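## Task

Place the black-capped round timer and the grey steel power module on the top of the open cabinet (reachable by arm1 only), and the blue square cup and the metal door knob on the top of the work bench (reachable by arm4 only). Each of the four must stay in its current upright orientation with its entire base resting on that top. It fails if any of them lies on the floor or on a lower board without being held. Nothing may depend on a gripper to stay put at the end; release everything and move the arms away.

## Robot and tools

Robots: four identical i2rt Big YAM arms named arm1, arm2, arm3 and arm4. Each has six revolute joints, a two-finger parallel gripper and a wrist camera. With joints 1 and 6 at zero and the hand level and pointing forward, the camera rides on top of the hand looking toward the fingertips. Reach is roughly 1.0 m from the joint1 axis. Two fixed room cameras, room_a and room_b, watch the scene. Objects may occasionally get nudged by something external.

Frames: one shared scene frame, origin on the floor, +z up. The hand point is halfway between the fingertips (link pinch); the hand z axis runs along the fingers and the fingers close along hand y. Each arm's foot pose is real but never printed. Camera calibrations (K, distortion, T_world_to_cam in metres) are given per camera and may be off by a few degrees and millimetres; wrist camera poses are derived from reported joint angles.

execute_actions(actions, cameras): actions is a list holding one action or nothing. The action is an object keyed by arm name; each arm entry contains "joints", a dictionary of absolute joint-space targets (not scene-frame poses, not offsets). Keys and ranges: joint1_rad -2.879 to 2.879 (base yaw, positive counter-clockwise seen from above, 0 unfolds toward the direction the foot faces); joint2_rad 0 to 3.141 (shoulder, 0 = upper arm pointing back roughly level, positive raises then swings forward); joint3_rad 0 to 3.019 (elbow, 0 = folded, positive opens); joint4_rad -1.692 to 1.57 (hand pitch, positive tips fingers up); joint5_rad -1.57 to 1.57 (sideways swing, positive to the arm's right); joint6_rad -2.094 to 2.094 (roll, positive clockwise viewed from behind the hand); gripper_m 0 to 0.093 (fingertip gap in metres). You may name any subset of joints and arms; all named motions start at once and finish independently. Joints you omit may keep pushing toward an earlier target. Done tolerances: ±0.045, 0.14, 0.09, 0.055, 0.03, 0.035 rad and ±0.003 m. An unknown key or out-of-range number rejects the whole call with no motion. cameras lists which images to return (arm1_cam_wrist … arm4_cam_wrist, room_a, room_b, or all); omitted or null means all, [] means none. An empty actions list just reports state and images.

Result lines: joint_positions per arm; the pictures line gives image order. joint_status tells how each commanded joint ended: off_target (resting short of target, maybe still pushing), contact_stop or time_out (target dropped, holds where it stopped, except a time_out joint may keep a nearby target and push on, listed under on_its_own), not_followed (the self/inter-arm collision check withheld the targets; the arm may retry them each action until given acceptable ones), limit_stop_at_motor_heat (after a heat fault; resend). "joint command not followed" with a cause line marks a withheld arm; its gripper target still runs. on_its_own lists uncommanded joints; "held at" is the target held, not the actual position. To relieve a pushing joint, command its reported position. Tiny target changes may not move a joint. A stop reported in a call cancels the rest of your execute_actions, wait and finished_scene calls in that reply.

wait(seconds): 0 to 10 s, commands nothing, returns state and images. zoom_image(camera, region): region [x0, y0, x1, y1] in pixels of that camera's latest full image, top-left origin, at most 504x504. read_manual(section): returns licence texts only, default "licences". finished_scene(scene): ends scene 1 or 2 permanently and reports success; the next scene's task arrives in its result. Replying without a tool call ends all remaining scenes.

Hazards: a hard squeeze between two arms fails the run; hard hits may too, and no line reports arm-to-arm contact. The collision check can react late and ignores fingers, gripper housings and wrist cameras. Arms keep pushing on contact and can push hard; sustained pushing or holding loads heats motors (MOTOR HOT warning at 85 °C, OVER-TEMPERATURE FAULT at 100 °C where that arm goes limp and drops). Gripper force is about 50 to 62 N per pad. Joint speeds differ, so the hand can sweep wide between postures. Avoid drops, slips, slams and objects toppling or landing on the floor or a lower board. Arms keep holding the last command while you are thinking. Finish with objects upright, released, and arms withdrawn.

Each tool is called after "Call:" by a JSON object that holds its "op" and its "data".

## Session

Call:
{"op": "execute_actions", "data": {"actions": []}}

Scene clock: 0.00 s.
Motor temperatures (°C, as the motors report them): arm1=[24 24 22 22 24 21] | arm2=[22 22 25 24 21 23] | arm3=[25 22 21 22 23 22] | arm4=[21 23 23 21 24 24]
arm1.joint_positions: joint1_rad=-0.562 joint2_rad=+0.325 joint3_rad=+1.680 joint4_rad=-1.318 joint5_rad=-0.253 joint6_rad=+0.617 gripper_m=+0.094
arm1.joint_status: not commanded
arm1.hand: x=+1.2186 y=-1.2576 z=+1.5726 quat_wxyz=(-0.474, -0.689, -0.079, +0.542) (m; scene frame)
arm2.joint_positions: joint1_rad=-0.852 joint2_rad=+0.643 joint3_rad=+1.496 joint4_rad=-1.168 joint5_rad=-0.238 joint6_rad=+0.218 gripper_m=+0.095
arm2.joint_status: not commanded
arm2.hand: x=+0.4271 y=-0.7054 z=+1.5317 quat_wxyz=(-0.580, -0.081, -0.803, -0.114) (m; scene frame)
arm3.joint_positions: joint1_rad=-0.708 joint2_rad=+0.621 joint3_rad=+1.417 joint4_rad=-1.132 joint5_rad=-0.132 joint6_rad=+0.632 gripper_m=+0.094
arm3.joint_status: not commanded
arm3.hand: x=+0.0001 y=+0.4827 z=+1.5028 quat_wxyz=(-0.554, -0.283, -0.759, -0.191) (m; scene frame)
arm4.joint_positions: joint1_rad=-0.767 joint2_rad=+0.305 joint3_rad=+1.456 joint4_rad=-1.479 joint5_rad=-0.265 joint6_rad=-0.456 gripper_m=+0.094
arm4.joint_status: not commanded
arm4.hand: x=-1.0735 y=+1.4532 z=+1.4567 quat_wxyz=(-0.587, +0.244, -0.771, +0.028) (m; scene frame)
pictures: arm1_cam_wrist, arm2_cam_wrist, arm3_cam_wrist, arm4_cam_wrist, room_a, room_b
Images, in order (width x height): arm1_cam_wrist 504x504, arm2_cam_wrist 504x504, arm3_cam_wrist 504x504, arm4_cam_wrist 504x504, room_a 672x504, room_b 672x504.

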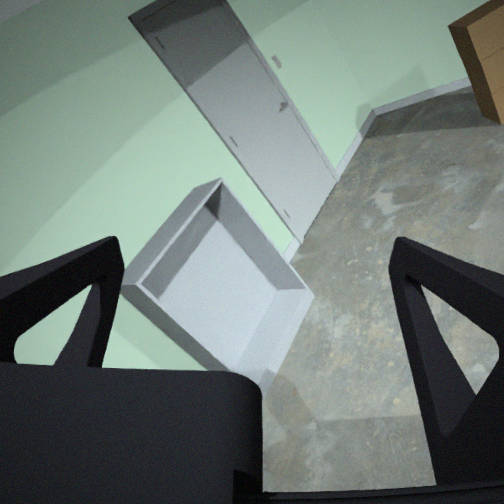

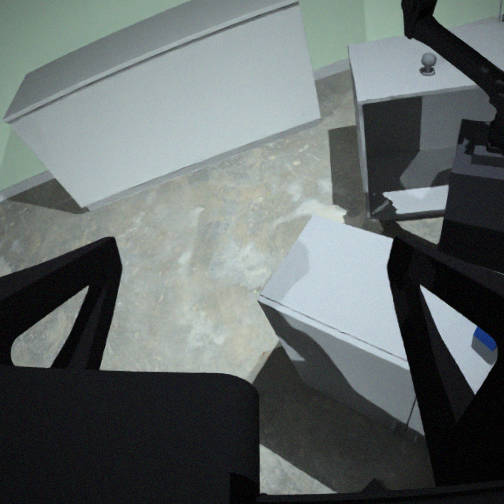

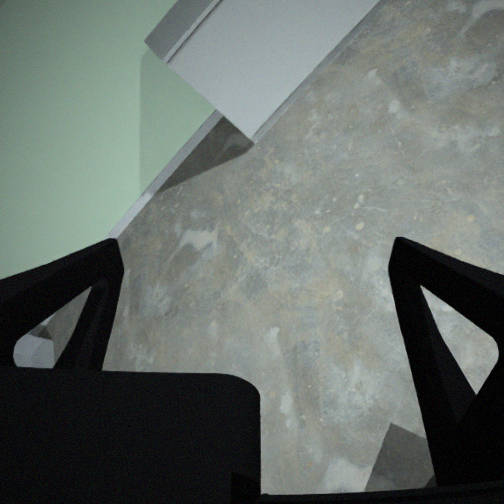

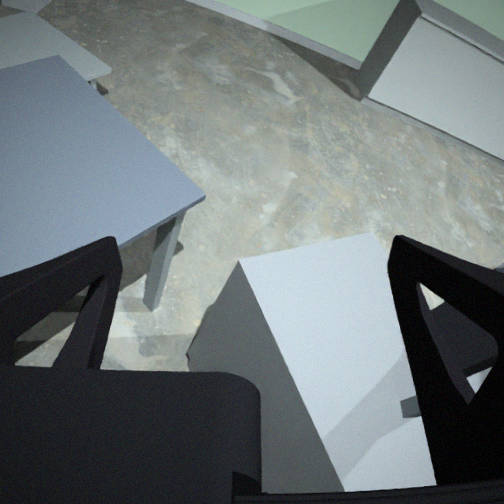

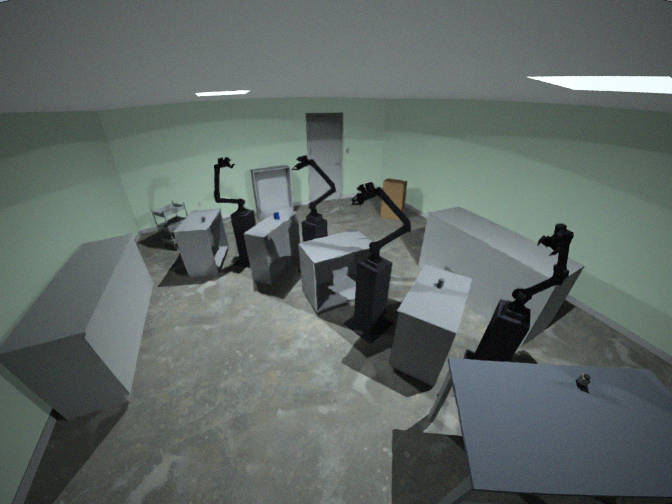

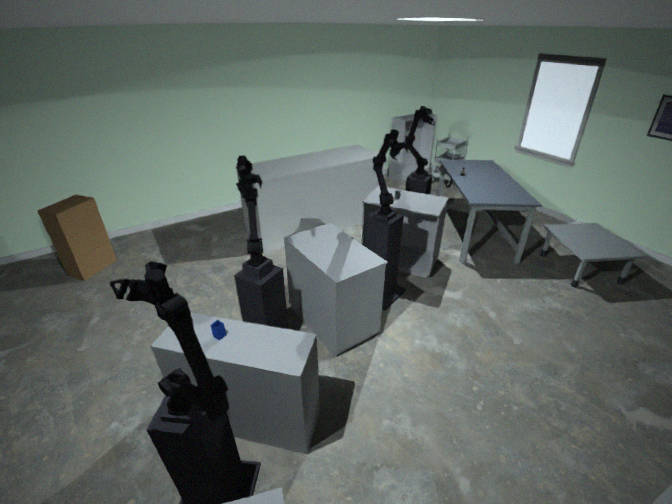

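Call:
{"op": "zoom_image", "data": {"camera": "room_a", "region": [130, 140, 634, 420]}}

Call:
{"op": "zoom_image", "data": {"camera": "room_b", "region": [100, 90, 672, 420]}}

Region (130, 140, 634, 420) of room_a's 672x504 image, scaled by 1.000.

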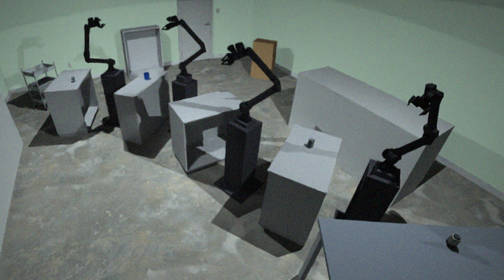

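Region (100, 90, 672, 420) is 572x330 pixels. A region can be at most 504 by 504 pixels.

Call:
{"op": "execute_actions", "data": {"actions": [{"arm1":{"joints":{"joint1_rad":-2.3}},"arm3":{"joints":{"joint1_rad":1.6}},"arm4":{"joints":{"joint1_rad":0.3}},"arm2":{"joints":{"joint1_rad":-1.2}}}]}}

Scene clock: 14.40 s.
Motor temperatures (°C, as the motors report them): arm1=[24 24 22 22 24 21] | arm2=[22 22 27 24 21 23] | arm3=[25 22 24 22 23 22] | arm4=[21 23 24 22 24 24]
arm1.joint_positions: joint1_rad=-2.299 joint2_rad=+0.325 joint3_rad=+1.680 joint4_rad=-1.318 joint5_rad=-0.253 joint6_rad=+0.617 gripper_m=+0.094
arm1.joint_status: all done
arm1.hand: x=+1.1593 y=-1.2295 z=+1.5728 quat_wxyz=(+0.106, -0.504, +0.476, +0.713) (m; scene frame)
arm2.joint_positions: joint1_rad=-1.196 joint2_rad=+0.643 joint3_rad=+1.496 joint4_rad=-1.168 joint5_rad=-0.238 joint6_rad=+0.218 gripper_m=+0.095
arm2.joint_status: all done
arm2.hand: x=+0.4136 y=-0.7874 z=+1.5317 quat_wxyz=(-0.591, -0.217, -0.777, -0.013) (m; scene frame)
arm3.joint_positions: joint1_rad=+1.595 joint2_rad=+0.621 joint3_rad=+1.417 joint4_rad=-1.132 joint5_rad=-0.132 joint6_rad=+0.632 gripper_m=+0.094
arm3.joint_status: all done
arm3.hand: x=-0.4044 y=+0.7032 z=+1.4991 quat_wxyz=(-0.061, +0.587, -0.565, -0.576) (m; scene frame)
arm4.joint_positions: joint1_rad=+0.289 joint2_rad=+0.305 joint3_rad=+1.456 joint4_rad=-1.479 joint5_rad=-0.265 joint6_rad=-0.456 gripper_m=+0.094
arm4.joint_status: all done
arm4.hand: x=-1.1438 y=+1.4878 z=+1.4572 quat_wxyz=(-0.526, +0.599, -0.540, -0.270) (m; scene frame)
pictures: arm1_cam_wrist, arm2_cam_wrist, arm3_cam_wrist, arm4_cam_wrist, room_a, room_b
camera_calibration (this result's frames):
arm1_cam_wrist: T_world_to_cam=[[0.625512, 0.538347, -0.564728, 0.830426], [-0.00804256, -0.719324, -0.694628, 0.219175], [-0.780173, 0.43904, -0.445616, 2.27027], [0, 0, 0, 1]] pos_world=[1.25352, -1.28614, 1.63288]
arm2_cam_wrist: T_world_to_cam=[[-0.312039, -0.905479, -0.287644, -0.140355], [-0.713572, 0.423253, -0.558275, 1.48636], [0.627253, 0.0310508, -0.778196, 1.07557], [0, 0, 0, 1]] pos_world=[0.34218, -0.789595, 1.62643]
arm3_cam_wrist: T_world_to_cam=[[0.726248, 0.353171, -0.589774, 0.928923], [0.107368, -0.905684, -0.410132, 1.3024], [-0.678996, 0.234535, -0.695671, 0.728458], [0, 0, 0, 1]] pos_world=[-0.319844, 0.680644, 1.58878]
arm4_cam_wrist: T_world_to_cam=[[0.926634, -0.136767, 0.350207, 0.750751], [0.0848057, -0.831445, -0.549097, 2.1401], [0.366276, 0.538512, -0.758846, 0.844881], [0, 0, 0, 1]] pos_world=[-1.18662, 1.42707, 1.55334]
Images, in order (width x height): arm1_cam_wrist 504x504, arm2_cam_wrist 504x504, arm3_cam_wrist 504x504, arm4_cam_wrist 504x504, room_a 672x504, room_b 672x504.

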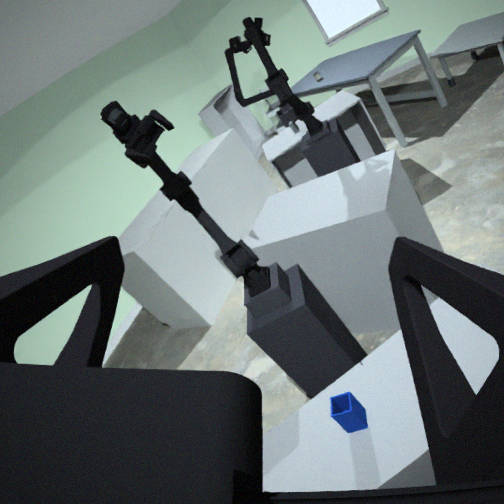

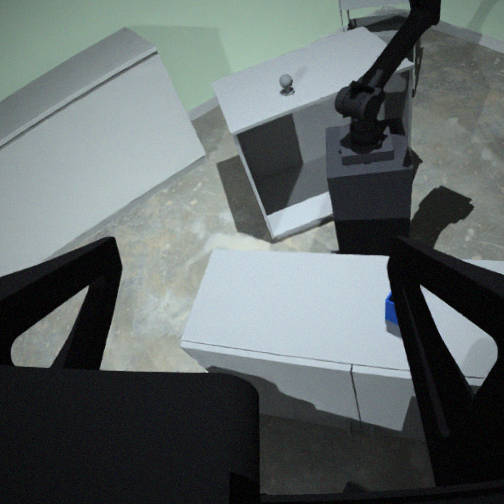

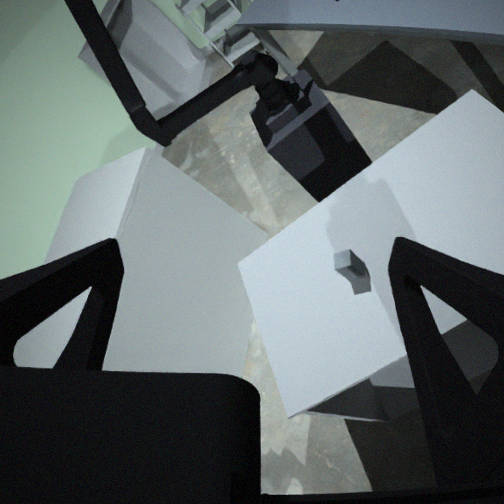

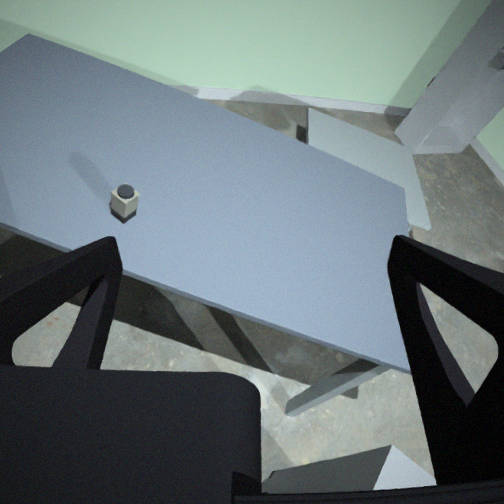

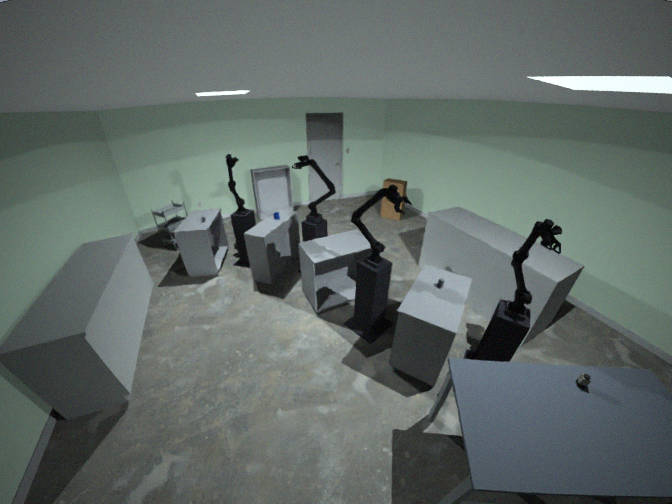

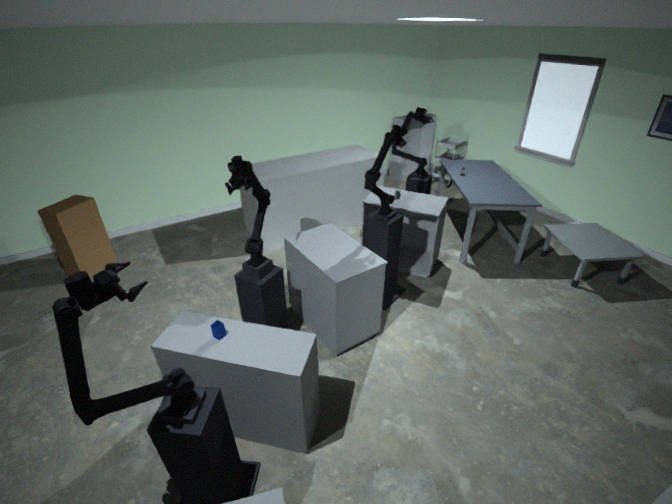

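Call:
{"op": "execute_actions", "data": {"actions": [{"arm1":{"joints":{"joint1_rad":2.8,"joint5_rad":0,"joint6_rad":0}},"arm3":{"joints":{"joint1_rad":2.0,"joint5_rad":0,"joint6_rad":0}},"arm4":{"joints":{"joint1_rad":-0.5,"joint5_rad":0,"joint6_rad":0}},"arm2":{"joints":{"joint5_rad":0,"joint6_rad":0}}}], "cameras": ["arm1_cam_wrist","arm3_cam_wrist","arm4_cam_wrist"]}}

Scene clock: 23.73 s.
Motor temperatures (°C, as the motors report them): arm1=[24 24 22 22 24 21] | arm2=[22 22 27 24 21 23] | arm3=[25 22 24 22 23 22] | arm4=[21 23 24 22 24 24]
arm1.joint_positions: joint1_rad=+2.799 joint2_rad=+0.325 joint3_rad=+1.680 joint4_rad=-1.318 joint5_rad=-0.002 joint6_rad=+0.006 gripper_m=+0.094
arm1.joint_status: all done
arm1.hand: x=+1.2093 y=-1.2099 z=+1.5729 quat_wxyz=(-0.662, +0.268, -0.641, -0.283) (m; scene frame)
arm2.joint_positions: joint1_rad=-1.196 joint2_rad=+0.643 joint3_rad=+1.496 joint4_rad=-1.168 joint5_rad=-0.004 joint6_rad=+0.008 gripper_m=+0.095
arm2.joint_status: all done
arm2.hand: x=+0.3985 y=-0.8246 z=+1.5302 quat_wxyz=(-0.570, -0.203, -0.784, +0.142) (m; scene frame)
arm3.joint_positions: joint1_rad=+1.994 joint2_rad=+0.621 joint3_rad=+1.417 joint4_rad=-1.132 joint5_rad=-0.004 joint6_rad=+0.008 gripper_m=+0.094
arm3.joint_status: all done
arm3.hand: x=-0.4590 y=+0.6467 z=+1.4973 quat_wxyz=(-0.174, +0.780, -0.242, -0.549) (m; scene frame)
arm4.joint_positions: joint1_rad=-0.488 joint2_rad=+0.305 joint3_rad=+1.456 joint4_rad=-1.479 joint5_rad=-0.002 joint6_rad=-0.013 gripper_m=+0.094
arm4.joint_status: all done
arm4.hand: x=-1.0711 y=+1.4276 z=+1.4545 quat_wxyz=(-0.578, +0.105, -0.805, -0.076) (m; scene frame)
pictures: arm1_cam_wrist, arm3_cam_wrist, arm4_cam_wrist
camera_calibration (this result's frames):
arm1_cam_wrist: T_world_to_cam=[[0.728072, -0.685501, -0.000415163, -1.70373], [-0.382485, -0.405735, -0.830111, 1.27903], [0.568874, 0.604539, -0.557598, 1.04573], [0, 0, 0, 1]] pos_world=[1.13476, -1.28115, 1.64413]
arm3_cam_wrist: T_world_to_cam=[[0.565792, 0.824526, -0.00592287, -0.265203], [0.677143, -0.468732, -0.567245, 1.47054], [-0.470485, 0.316932, -0.823528, 0.937322], [0, 0, 0, 1]] pos_world=[-0.404721, 0.610889, 1.6045]
arm4_cam_wrist: T_world_to_cam=[[0.256581, -0.966437, 0.01285, 1.6335], [-0.781997, -0.21539, -0.584883, 0.326556], [0.56802, 0.140021, -0.811016, 1.70943], [0, 0, 0, 1]] pos_world=[-1.13475, 1.40966, 1.55638]
Images, in order (width x height): arm1_cam_wrist 504x504, arm3_cam_wrist 504x504, arm4_cam_wrist 504x504.

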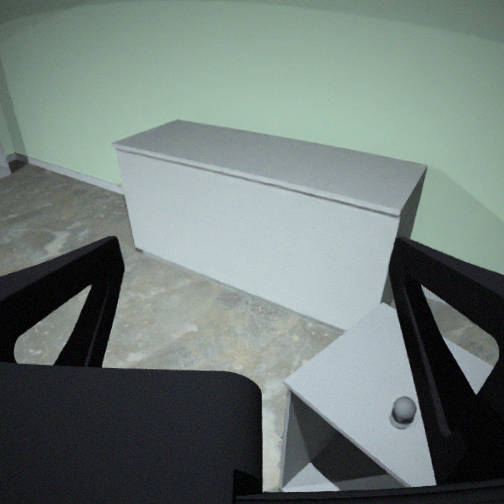

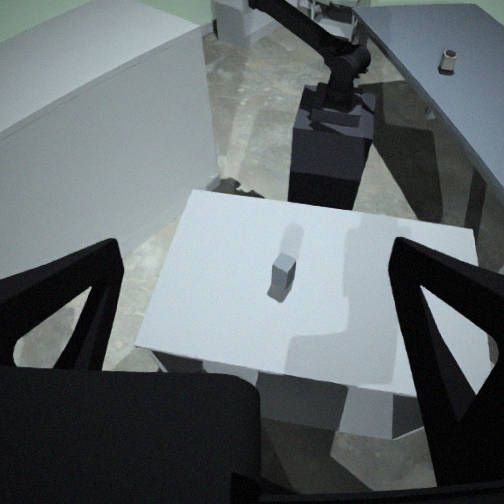

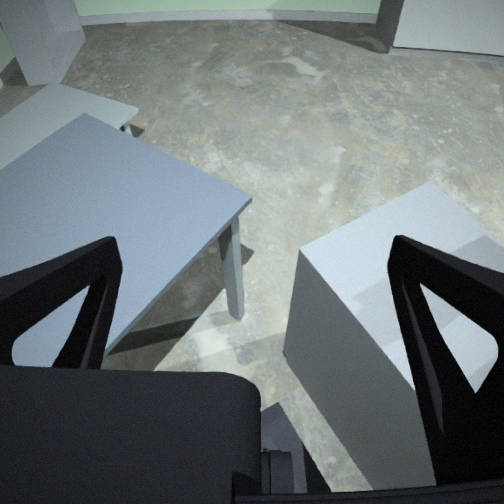

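Call:
{"op": "execute_actions", "data": {"actions": [{"arm1":{"joints":{"joint1_rad":1.95,"joint2_rad":1.69,"joint3_rad":1.286,"joint4_rad":-1.17}},"arm3":{"joints":{"joint1_rad":1.92,"joint2_rad":2.107,"joint3_rad":1.83,"joint4_rad":-1.3}},"arm4":{"joints":{"joint1_rad":0.95,"joint2_rad":2.107,"joint3_rad":1.83,"joint4_rad":-1.3}},"arm2":{"joints":{"joint1_rad":-1.62,"joint2_rad":2.107,"joint3_rad":1.83,"joint4_rad":-1.3}}}]}}

Scene clock: 62.13 s.
Motor temperatures (°C, as the motors report them): arm1=[24 25 23 22 24 22] | arm2=[22 22 28 24 21 23] | arm3=[25 22 26 22 23 22] | arm4=[21 23 25 22 24 24]
arm1.joint_positions: joint1_rad=+1.945 joint2_rad=+1.695 joint3_rad=+1.286 joint4_rad=-1.179 joint5_rad=-0.002 joint6_rad=+0.004 gripper_m=+0.094
arm1.joint_status: all done
arm1.hand: x=+1.6810 y=-1.2452 z=+0.9737 quat_wxyz=(+0.010, -0.030, -0.999, -0.002) (m; scene frame)
arm2.joint_positions: joint1_rad=-1.619 joint2_rad=+2.121 joint3_rad=+1.814 joint4_rad=-1.285 joint5_rad=-0.003 joint6_rad=+0.007 gripper_m=+0.095
arm2.joint_status: all done
arm2.hand: x=+0.5667 y=-1.2148 z=+0.9628 quat_wxyz=(+0.010, -0.449, -0.894, -0.006) (m; scene frame)
arm3.joint_positions: joint1_rad=+1.925 joint2_rad=+2.117 joint3_rad=+1.813 joint4_rad=-1.287 joint5_rad=-0.003 joint6_rad=+0.008 gripper_m=+0.094
arm3.joint_status: all done
arm3.hand: x=-0.7400 y=+0.9055 z=+0.9560 quat_wxyz=(-0.002, +0.942, -0.336, +0.014) (m; scene frame)
arm4.joint_positions: joint1_rad=+0.957 joint2_rad=+2.106 joint3_rad=+1.805 joint4_rad=-1.295 joint5_rad=-0.002 joint6_rad=-0.010 gripper_m=+0.094
arm4.joint_status: all done
arm4.hand: x=-1.2197 y=+2.0432 z=+0.9457 quat_wxyz=(+0.005, +0.754, -0.657, +0.004) (m; scene frame)
pictures: arm1_cam_wrist, arm2_cam_wrist, arm3_cam_wrist, arm4_cam_wrist, room_a, room_b
camera_calibration (this result's frames):
arm1_cam_wrist: T_world_to_cam=[[-0.0533123, -0.998407, -0.0184904, -1.13012], [-0.797098, 0.0313948, 0.603033, 0.793565], [-0.601492, 0.0468878, -0.797502, 1.97118], [0, 0, 0, 1]] pos_world=[1.75795, -1.24565, 1.07258]
arm2_cam_wrist: T_world_to_cam=[[-0.80702, -0.590344, -0.0145788, -0.24273], [-0.475607, 0.635142, 0.6086, 0.458025], [-0.350023, 0.498086, -0.793344, 1.6859], [0, 0, 0, 1]] pos_world=[0.612056, -1.27393, 1.05521]
arm3_cam_wrist: T_world_to_cam=[[0.639898, 0.768445, 0.00483151, -0.22747], [0.609243, -0.511139, 0.606267, 0.341306], [0.468353, -0.385006, -0.795246, 1.58058], [0, 0, 0, 1]] pos_world=[-0.802651, 0.957787, 1.05113]
arm4_cam_wrist: T_world_to_cam=[[0.988784, 0.149321, 0.00309563, 0.895677], [0.118525, -0.797126, 0.592065, 1.21928], [0.0908756, -0.585058, -0.805884, 2.18961], [0, 0, 0, 1]] pos_world=[-1.22913, 2.11923, 1.0399]
Images, in order (width x height): arm1_cam_wrist 504x504, arm2_cam_wrist 504x504, arm3_cam_wrist 504x504, arm4_cam_wrist 504x504, room_a 672x504, room_b 672x504.

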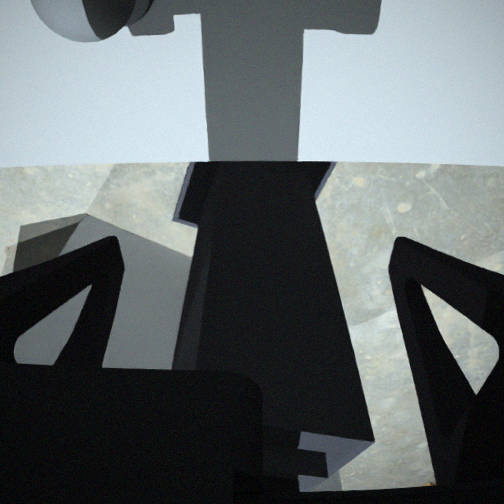

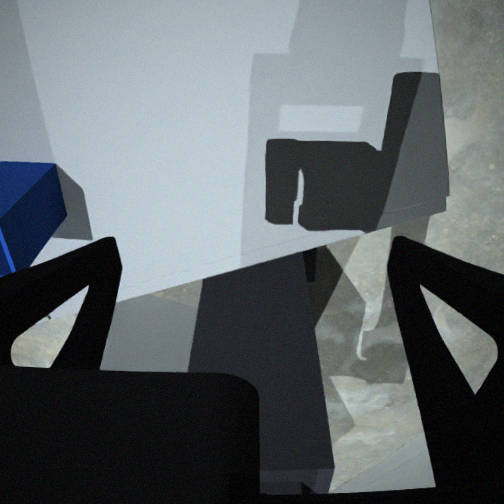

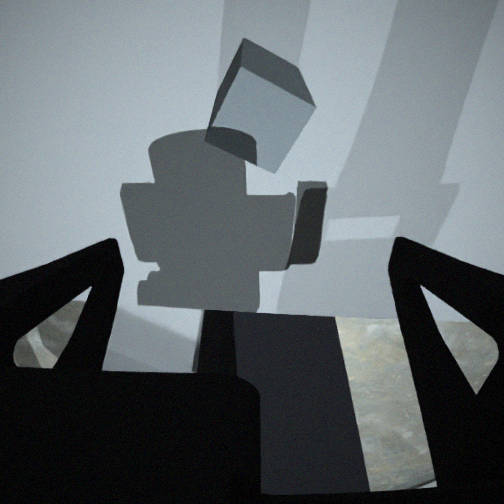

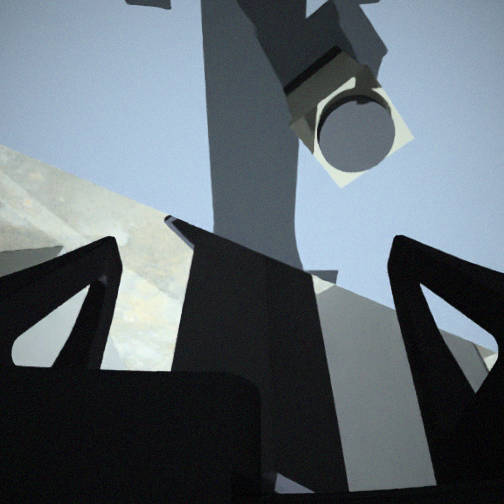

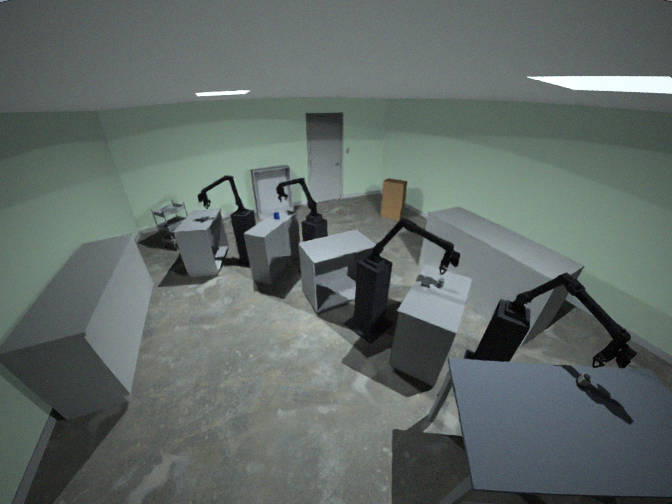

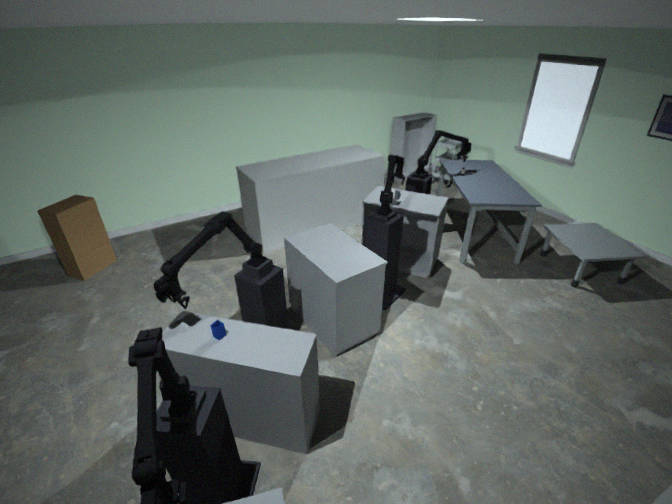

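Call:
{"op": "execute_actions", "data": {"actions": [{"arm1":{"joints":{"joint1_rad":2.1,"joint2_rad":1.85,"joint3_rad":1.451,"joint4_rad":-1.17}},"arm3":{"joints":{"joint1_rad":1.91,"joint2_rad":2.194,"joint3_rad":1.943,"joint4_rad":-1.32,"joint6_rad":0.43}},"arm4":{"joints":{"joint1_rad":0.865,"joint2_rad":2.135,"joint3_rad":1.865,"joint4_rad":-1.3,"joint6_rad":-0.65}},"arm2":{"joints":{"joint1_rad":-1.3}}}], "cameras": ["arm1_cam_wrist","arm2_cam_wrist","arm3_cam_wrist","arm4_cam_wrist"]}}

Scene clock: 77.93 s.
Motor temperatures (°C, as the motors report them): arm1=[24 25 24 22 24 22] | arm2=[22 23 28 24 21 23] | arm3=[25 23 26 22 23 22] | arm4=[21 24 26 22 24 24]
arm1.joint_positions: joint1_rad=+2.101 joint2_rad=+1.854 joint3_rad=+1.408 joint4_rad=-1.176 joint5_rad=-0.002 joint6_rad=+0.004 gripper_m=+0.094
arm1.joint_status: all done
arm1.hand: x=+1.7214 y=-1.1658 z=+0.9385 quat_wxyz=(+0.027, +0.048, -0.999, +0.000) (m; scene frame)
arm2.joint_positions: joint1_rad=-1.303 joint2_rad=+2.121 joint3_rad=+1.814 joint4_rad=-1.285 joint5_rad=-0.002 joint6_rad=+0.005 gripper_m=+0.095
arm2.joint_status: all done
arm2.hand: x=+0.7054 y=-1.0706 z=+0.9627 quat_wxyz=(+0.011, -0.302, -0.953, -0.004) (m; scene frame)
arm3.joint_positions: joint1_rad=+1.918 joint2_rad=+2.185 joint3_rad=+1.889 joint4_rad=-1.309 joint5_rad=-0.003 joint6_rad=+0.421 gripper_m=+0.094
arm3.joint_status: all done
arm3.hand: x=-0.7496 y=+0.9195 z=+0.9411 quat_wxyz=(-0.004, +0.851, -0.525, +0.021) (m; scene frame)
arm4.joint_positions: joint1_rad=+0.855 joint2_rad=+2.124 joint3_rad=+1.813 joint4_rad=-1.295 joint5_rad=+0.000 joint6_rad=-0.637 gripper_m=+0.094
arm4.joint_status: all done
arm4.hand: x=-1.1558 y=+2.0497 z=+0.9374 quat_wxyz=(+0.011, +0.899, -0.438, +0.005) (m; scene frame)
pictures: arm1_cam_wrist, arm2_cam_wrist, arm3_cam_wrist, arm4_cam_wrist
camera_calibration (this result's frames):
arm1_cam_wrist: T_world_to_cam=[[0.10189, -0.994622, -0.0185998, -1.31203], [-0.771529, -0.0908116, 0.629679, 0.632979], [-0.627982, -0.0498078, -0.776633, 1.87701], [0, 0, 0, 1]] pos_world=[1.80077, -1.154, 1.03477]
arm2_cam_wrist: T_world_to_cam=[[-0.582156, -0.812952, -0.0142481, -0.442961], [-0.650068, 0.454846, 0.608709, 0.362388], [-0.488371, 0.363626, -0.793265, 1.61611], [0, 0, 0, 1]] pos_world=[0.766966, -1.1126, 1.0551]
arm3_cam_wrist: T_world_to_cam=[[0.897587, 0.440389, 0.0199057, 0.248581], [0.337964, -0.716416, 0.610351, 0.34499], [0.283052, -0.541115, -0.791881, 1.58009], [0, 0, 0, 1]] pos_world=[-0.786966, 0.992698, 1.03573]
arm4_cam_wrist: T_world_to_cam=[[0.780125, 0.625541, -0.0102059, -0.373244], [0.507039, -0.622615, 0.596039, 1.30939], [0.366492, -0.47016, -0.802891, 2.26121], [0, 0, 0, 1]] pos_world=[-1.20145, 2.11185, 1.03125]
Images, in order (width x height): arm1_cam_wrist 504x504, arm2_cam_wrist 504x504, arm3_cam_wrist 504x504, arm4_cam_wrist 504x504.

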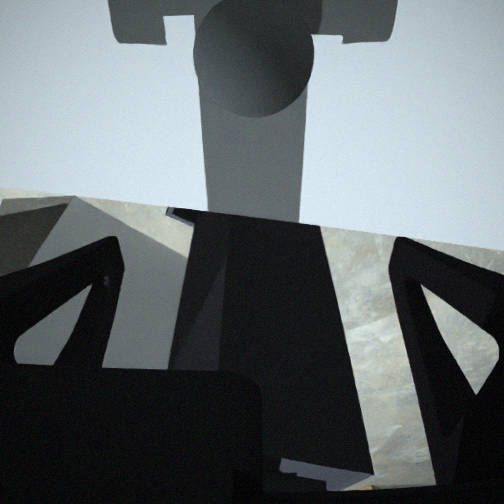

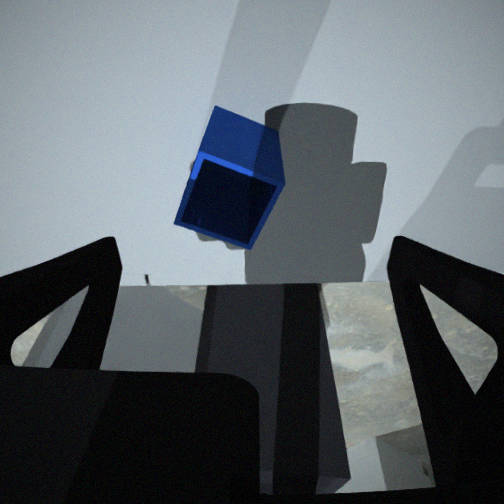

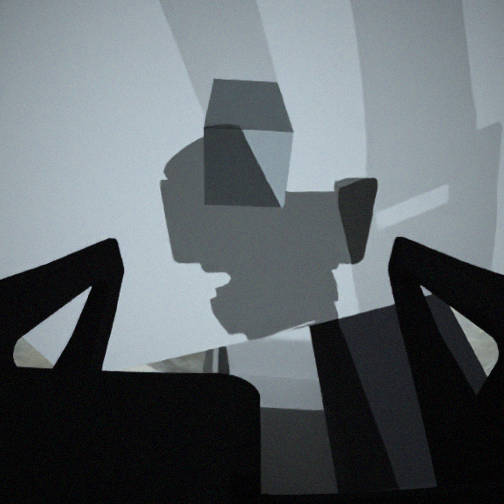

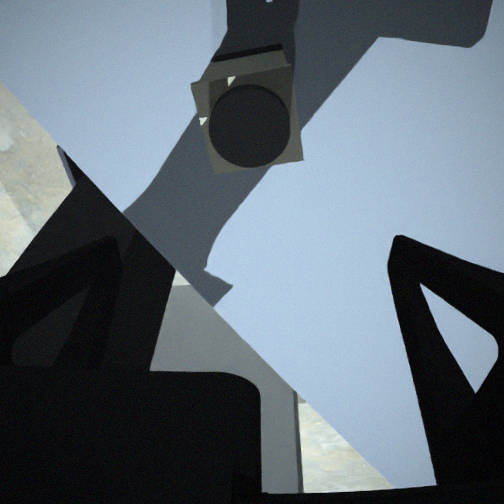

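Call:
{"op": "execute_actions", "data": {"actions": [{"arm1":{"joints":{"joint2_rad":2.056,"joint3_rad":1.405,"joint4_rad":-0.9}},"arm3":{"joints":{"joint2_rad":2.339,"joint3_rad":1.9,"joint4_rad":-1.12}},"arm4":{"joints":{"joint2_rad":2.272,"joint3_rad":1.714,"joint4_rad":-1.0}},"arm2":{"joints":{"joint1_rad":-1.28,"joint2_rad":2.157,"joint3_rad":1.55,"joint4_rad":-0.94,"joint6_rad":0.33}}}], "cameras": ["arm1_cam_wrist","arm2_cam_wrist","arm3_cam_wrist","arm4_cam_wrist"]}}

Scene clock: 93.23 s.
Motor temperatures (°C, as the motors report them): arm1=[24 25 25 22 24 22] | arm2=[22 23 28 24 21 23] | arm3=[25 24 28 22 23 22] | arm4=[21 24 28 22 24 24]
arm1.joint_positions: joint1_rad=+2.101 joint2_rad=+2.066 joint3_rad=+1.398 joint4_rad=-0.914 joint5_rad=-0.002 joint6_rad=+0.004 gripper_m=+0.094
arm1.joint_status: all done
arm1.hand: x=+1.7547 y=-1.1624 z=+0.8224 quat_wxyz=(+0.007, +0.048, -0.999, -0.001) (m; scene frame)
arm2.joint_positions: joint1_rad=-1.282 joint2_rad=+2.171 joint3_rad=+1.549 joint4_rad=-0.958 joint5_rad=-0.002 joint6_rad=+0.321 gripper_m=+0.095
arm2.joint_status: all done
arm2.hand: x=+0.6823 y=-1.0392 z=+0.8425 quat_wxyz=(+0.005, -0.439, -0.899, -0.001) (m; scene frame)
arm3.joint_positions: joint1_rad=+1.918 joint2_rad=+2.360 joint3_rad=+1.889 joint4_rad=-1.134 joint5_rad=-0.003 joint6_rad=+0.422 gripper_m=+0.094
arm3.joint_status: all done
arm3.hand: x=-0.7620 y=+0.9319 z=+0.8272 quat_wxyz=(-0.004, +0.851, -0.525, +0.020) (m; scene frame)
arm4.joint_positions: joint1_rad=+0.855 joint2_rad=+2.275 joint3_rad=+1.702 joint4_rad=-1.013 joint5_rad=-0.002 joint6_rad=-0.637 gripper_m=+0.094
arm4.joint_status: all done
arm4.hand: x=-1.1563 y=+2.0537 z=+0.8054 quat_wxyz=(+0.002, +0.899, -0.438, -0.001) (m; scene frame)
pictures: arm1_cam_wrist, arm2_cam_wrist, arm3_cam_wrist, arm4_cam_wrist
camera_calibration (this result's frames):
arm1_cam_wrist: T_world_to_cam=[[0.102595, -0.994551, -0.0184971, -1.3154], [-0.796002, -0.0932363, 0.59807, 0.798186], [-0.596536, -0.0466353, -0.80123, 1.77666], [0, 0, 0, 1]] pos_world=[1.83015, -1.15095, 0.921811]
arm2_cam_wrist: T_world_to_cam=[[-0.793205, -0.608855, -0.0110381, -0.0792235], [-0.492832, 0.631194, 0.598925, 0.490469], [-0.357691, 0.48051, -0.800729, 1.53667], [0, 0, 0, 1]] pos_world=[0.728533, -1.0962, 0.93583]
arm3_cam_wrist: T_world_to_cam=[[0.897757, 0.440047, 0.0197579, 0.257074], [0.337872, -0.716699, 0.61007, 0.427939], [0.28262, -0.541019, -0.792102, 1.49986], [0, 0, 0, 1]] pos_world=[-0.799269, 1.00503, 0.921891]
arm4_cam_wrist: T_world_to_cam=[[0.779902, 0.625901, 0.000718044, -0.386485], [0.508708, -0.634541, 0.581871, 1.42871], [0.364649, -0.453437, -0.813281, 2.12924], [0, 0, 0, 1]] pos_world=[-1.2018, 2.11395, 0.90062]
Images, in order (width x height): arm1_cam_wrist 504x504, arm2_cam_wrist 504x504, arm3_cam_wrist 504x504, arm4_cam_wrist 504x504.

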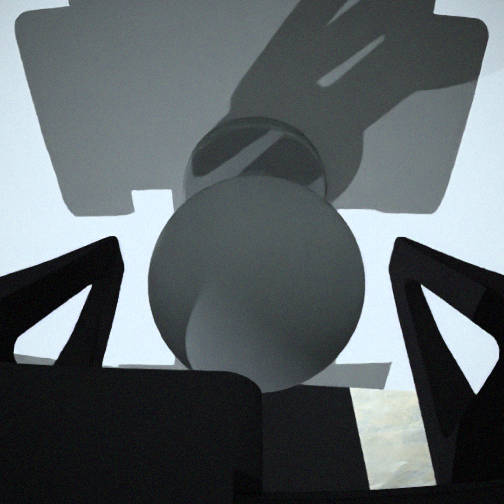

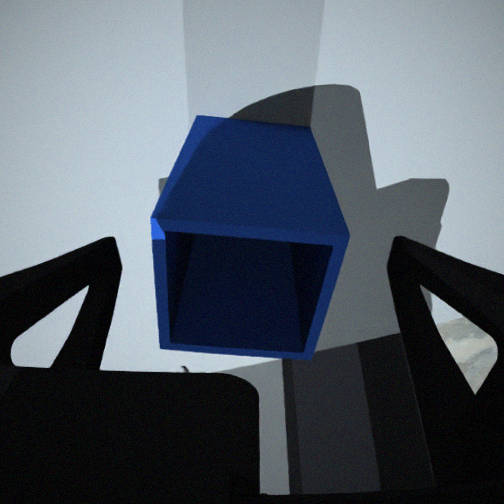

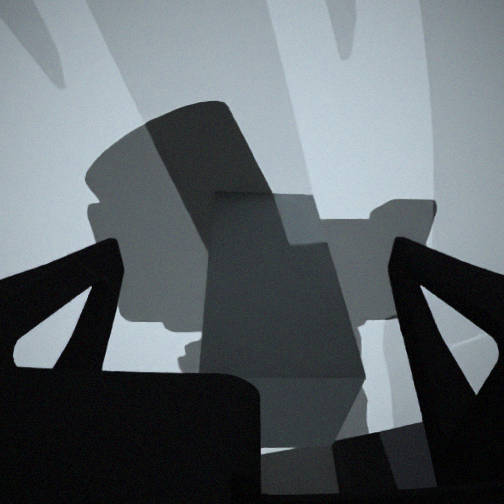

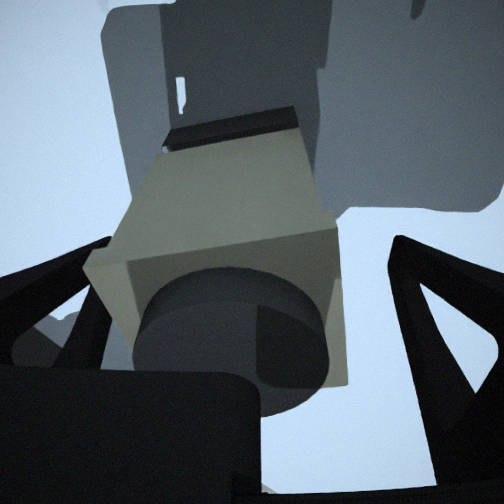

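Call:
{"op": "execute_actions", "data": {"actions": [{"arm1":{"joints":{"gripper_m":0}},"arm3":{"joints":{"gripper_m":0}},"arm4":{"joints":{"gripper_m":0}},"arm2":{"joints":{"gripper_m":0}}}], "cameras": ["arm2_cam_wrist","arm3_cam_wrist","arm4_cam_wrist"]}}

Scene clock: 97.13 s.
Motor temperatures (°C, as the motors report them): arm1=[24 25 25 22 24 22] | arm2=[22 23 28 24 21 23] | arm3=[25 24 27 22 23 22] | arm4=[21 25 27 22 24 24]
arm1.joint_positions: joint1_rad=+2.101 joint2_rad=+2.065 joint3_rad=+1.398 joint4_rad=-0.913 joint5_rad=-0.002 joint6_rad=+0.004 gripper_m=+0.052
arm1.joint_status: gripper_m off_target (ended at +0.052, target +0.000)
arm1.hand: x=+1.7549 y=-1.1624 z=+0.8226 quat_wxyz=(+0.006, +0.048, -0.999, -0.001) (m; scene frame)
arm2.joint_positions: joint1_rad=-1.282 joint2_rad=+2.171 joint3_rad=+1.549 joint4_rad=-0.958 joint5_rad=-0.001 joint6_rad=+0.322 gripper_m=+0.054
arm2.joint_status: gripper_m off_target (ended at +0.054, target +0.000)
arm2.hand: x=+0.6823 y=-1.0393 z=+0.8425 quat_wxyz=(+0.005, -0.439, -0.898, -0.001) (m; scene frame)
arm3.joint_positions: joint1_rad=+1.918 joint2_rad=+2.360 joint3_rad=+1.889 joint4_rad=-1.133 joint5_rad=-0.002 joint6_rad=+0.423 gripper_m=+0.039
arm3.joint_status: gripper_m off_target (ended at +0.039, target +0.000)
arm3.hand: x=-0.7620 y=+0.9321 z=+0.8272 quat_wxyz=(-0.004, +0.851, -0.525, +0.020) (m; scene frame)
arm4.joint_positions: joint1_rad=+0.855 joint2_rad=+2.275 joint3_rad=+1.702 joint4_rad=-1.011 joint5_rad=-0.001 joint6_rad=-0.638 gripper_m=+0.045
arm4.joint_status: gripper_m off_target (ended at +0.045, target +0.000)
arm4.hand: x=-1.1561 y=+2.0540 z=+0.8054 quat_wxyz=(+0.001, +0.899, -0.437, +0.000) (m; scene frame)
pictures: arm2_cam_wrist, arm3_cam_wrist, arm4_cam_wrist
camera_calibration (this result's frames):
arm2_cam_wrist: T_world_to_cam=[[-0.793669, -0.608256, -0.0106692, -0.0786577], [-0.492223, 0.631762, 0.598827, 0.490743], [-0.3575, 0.480522, -0.800807, 1.53663], [0, 0, 0, 1]] pos_world=[0.728473, -1.09626, 0.935839]
arm3_cam_wrist: T_world_to_cam=[[0.898076, 0.439378, 0.0201537, 0.257572], [0.337416, -0.717614, 0.609246, 0.429308], [0.282152, -0.540349, -0.792725, 1.49953], [0, 0, 0, 1]] pos_world=[-0.799269, 1.00517, 0.921969]
arm4_cam_wrist: T_world_to_cam=[[0.779181, 0.626793, 0.00262488, -0.391066], [0.508568, -0.634649, 0.581876, 1.42882], [0.366382, -0.452052, -0.813274, 2.12842], [0, 0, 0, 1]] pos_world=[-1.20176, 2.11407, 0.900622]
Images, in order (width x height): arm2_cam_wrist 504x504, arm3_cam_wrist 504x504, arm4_cam_wrist 504x504.

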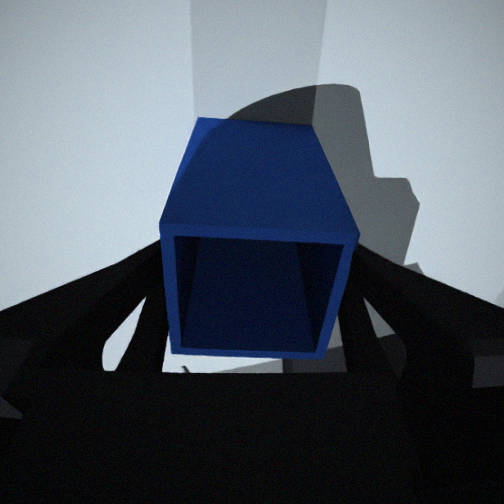

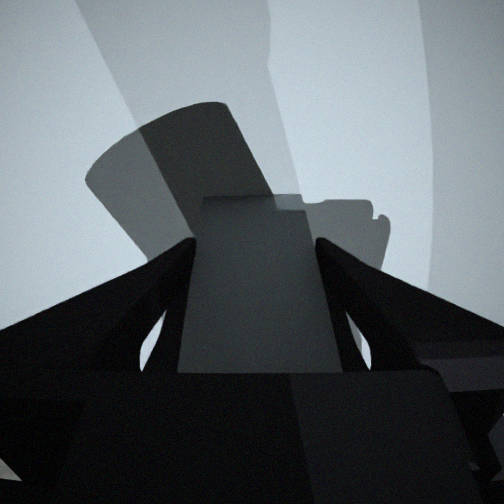

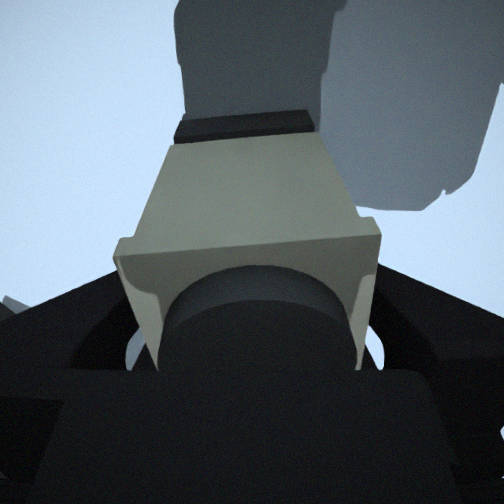

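Call:
{"op": "execute_actions", "data": {"actions": [{"arm1":{"joints":{"joint2_rad":1.9,"joint3_rad":1.83,"joint4_rad":-1.5}},"arm3":{"joints":{"joint2_rad":1.9,"joint3_rad":1.83,"joint4_rad":-1.5}},"arm4":{"joints":{"joint2_rad":1.9,"joint3_rad":1.83,"joint4_rad":-1.5}},"arm2":{"joints":{"joint2_rad":1.9,"joint3_rad":1.83,"joint4_rad":-1.5}}}], "cameras": []}}

Call:
{"op": "execute_actions", "data": {"actions": [{"arm1":{"joints":{"joint1_rad":-1.17}},"arm3":{"joints":{"joint1_rad":-1.3}},"arm4":{"joints":{"joint1_rad":-1.8}},"arm2":{"joints":{"joint1_rad":0.6}}}]}}

Scene clock: 111.07 s.
Motor temperatures (°C, as the motors report them): arm1=[24 26 25 22 24 22] | arm2=[22 24 28 24 21 23] | arm3=[25 25 26 22 23 22] | arm4=[21 25 27 22 24 24]
arm1.joint_positions: joint1_rad=+2.101 joint2_rad=+1.902 joint3_rad=+1.803 joint4_rad=-1.487 joint5_rad=-0.002 joint6_rad=+0.004 gripper_m=+0.052
arm1.joint_status: all done
arm1.hand: x=+1.7819 y=-1.1599 z=+1.0564 quat_wxyz=(+0.009, +0.048, -0.999, -0.001) (m; scene frame)
arm2.joint_positions: joint1_rad=-1.282 joint2_rad=+1.918 joint3_rad=+1.814 joint4_rad=-1.484 joint5_rad=-0.001 joint6_rad=+0.322 gripper_m=+0.054
arm2.joint_status: all done
arm2.hand: x=+0.6747 y=-1.0342 z=+1.0845 quat_wxyz=(+0.009, -0.439, -0.898, -0.002) (m; scene frame)
arm3.joint_positions: joint1_rad=+1.918 joint2_rad=+1.914 joint3_rad=+1.811 joint4_rad=-1.489 joint5_rad=-0.002 joint6_rad=+0.423 gripper_m=+0.039
arm3.joint_status: all done
arm3.hand: x=-0.7015 y=+0.8778 z=+1.0771 quat_wxyz=(-0.005, +0.851, -0.525, +0.014) (m; scene frame)
arm4.joint_positions: joint1_rad=+0.855 joint2_rad=+1.920 joint3_rad=+1.818 joint4_rad=-1.489 joint5_rad=-0.001 joint6_rad=-0.638 gripper_m=+0.045
arm4.joint_status: all done
arm4.hand: x=-1.1545 y=+2.0048 z=+1.0610 quat_wxyz=(+0.004, +0.899, -0.437, +0.001) (m; scene frame)
pictures: none
No camera images: the call's "cameras" was empty. Leave "cameras" out to get every camera's image.

Scene clock: 114.00 s.
Motor temperatures (°C, as the motors report them): arm1=[24 26 25 22 24 22] | arm2=[22 24 28 24 21 23] | arm3=[25 25 26 22 23 22] | arm4=[21 25 27 22 24 24]
arm1.joint_positions: joint1_rad=-1.171 joint2_rad=+1.912 joint3_rad=+1.803 joint4_rad=-1.487 joint5_rad=+0.001 joint6_rad=+0.004 gripper_m=+0.052
arm1.joint_status: all done
arm1.hand: x=+0.6139 y=-1.1997 z=+1.0538 quat_wxyz=(+0.000, -1.000, +0.017, -0.011) (m; scene frame)
arm2.joint_positions: joint1_rad=+0.603 joint2_rad=+1.918 joint3_rad=+1.814 joint4_rad=-1.484 joint5_rad=-0.001 joint6_rad=+0.323 gripper_m=+0.055
arm2.joint_status: all done
arm2.hand: x=+0.3427 y=-0.1386 z=+1.0854 quat_wxyz=(+0.007, +0.468, -0.884, +0.005) (m; scene frame)
arm3.joint_positions: joint1_rad=-1.306 joint2_rad=+1.914 joint3_rad=+1.811 joint4_rad=-1.489 joint5_rad=+0.003 joint6_rad=+0.423 gripper_m=+0.040
arm3.joint_status: all done
arm3.hand: x=+0.1780 y=+0.0984 z=+1.0825 quat_wxyz=(+0.007, -0.560, -0.829, -0.008) (m; scene frame)
arm4.joint_positions: joint1_rad=-1.812 joint2_rad=+1.920 joint3_rad=+1.818 joint4_rad=-1.489 joint5_rad=+0.002 joint6_rad=-0.639 gripper_m=+0.045
arm4.joint_status: all done
arm4.hand: x=-0.8558 y=+0.8971 z=+1.0477 quat_wxyz=(+0.009, -0.213, -0.977, -0.013) (m; scene frame)
pictures: arm1_cam_wrist, arm2_cam_wrist, arm3_cam_wrist, arm4_cam_wrist, room_a, room_b
camera_calibration (this result's frames):
arm1_cam_wrist: T_world_to_cam=[[0.0272451, 0.999524, -0.0144626, 1.20311], [0.795694, -0.0129269, 0.60556, -1.14043], [0.605085, -0.0280063, -0.795668, 0.558625], [0, 0, 0, 1]] pos_world=[0.536639, -1.20163, 1.15248]
arm2_cam_wrist: T_world_to_cam=[[0.8228, -0.568236, -0.0103592, -0.346484], [-0.448049, -0.659768, 0.603289, -0.589821], [-0.349646, -0.491745, -0.797455, 1.0358], [0, 0, 0, 1]] pos_world=[0.382983, -0.0766785, 1.17825]
arm3_cam_wrist: T_world_to_cam=[[-0.931215, -0.36423, -0.0132529, 0.215408], [-0.29825, 0.740617, 0.602108, -0.664288], [-0.20949, 0.564644, -0.798305, 0.971075], [0, 0, 0, 1]] pos_world=[0.205898, 0.0221289, 1.17804]
arm4_cam_wrist: T_world_to_cam=[[-0.406195, -0.913647, -0.0159578, 0.486494], [-0.734678, 0.316144, 0.600252, -1.53528], [-0.543373, 0.255543, -0.799652, 0.264799], [0, 0, 0, 1]] pos_world=[-0.786437, 0.862184, 1.14106]
Images, in order (width x height): arm1_cam_wrist 504x504, arm2_cam_wrist 504x504, arm3_cam_wrist 504x504, arm4_cam_wrist 504x504, room_a 672x504, room_b 672x504.

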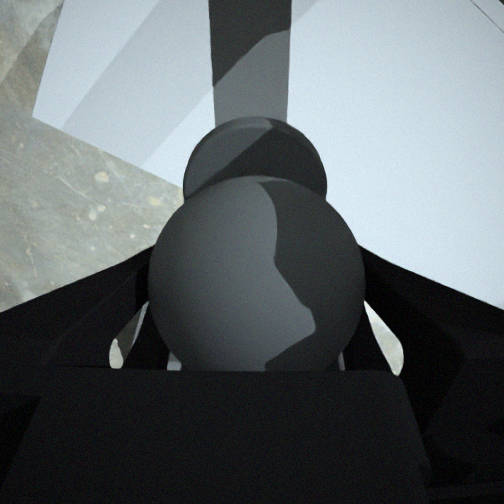

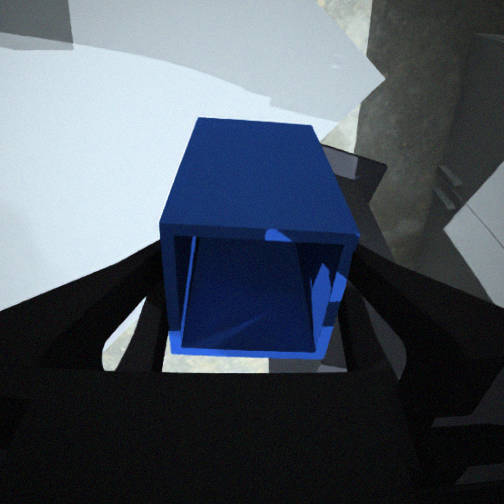

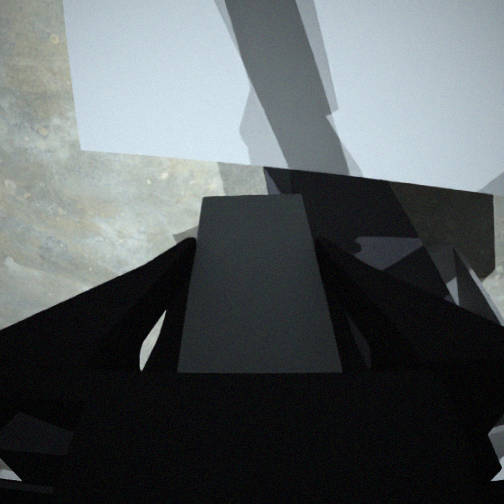

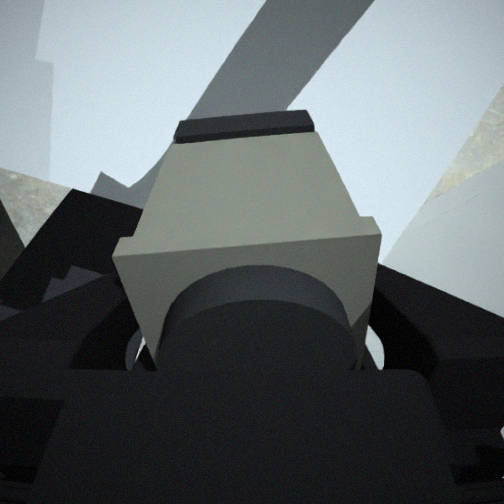

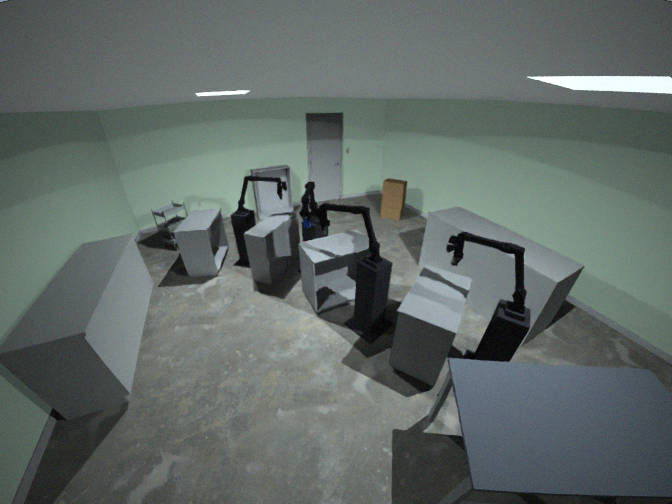

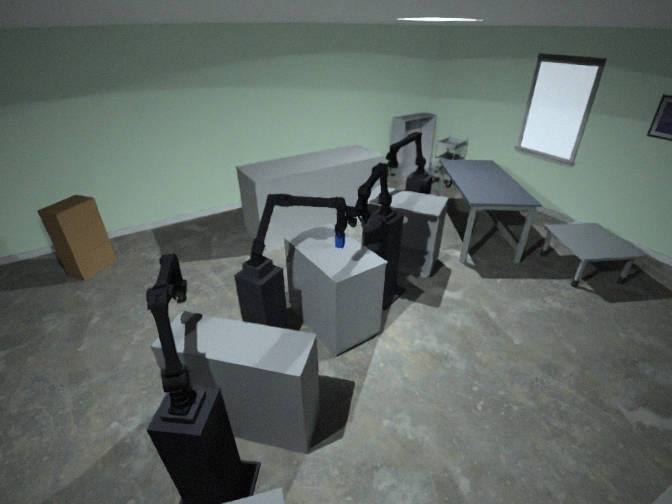

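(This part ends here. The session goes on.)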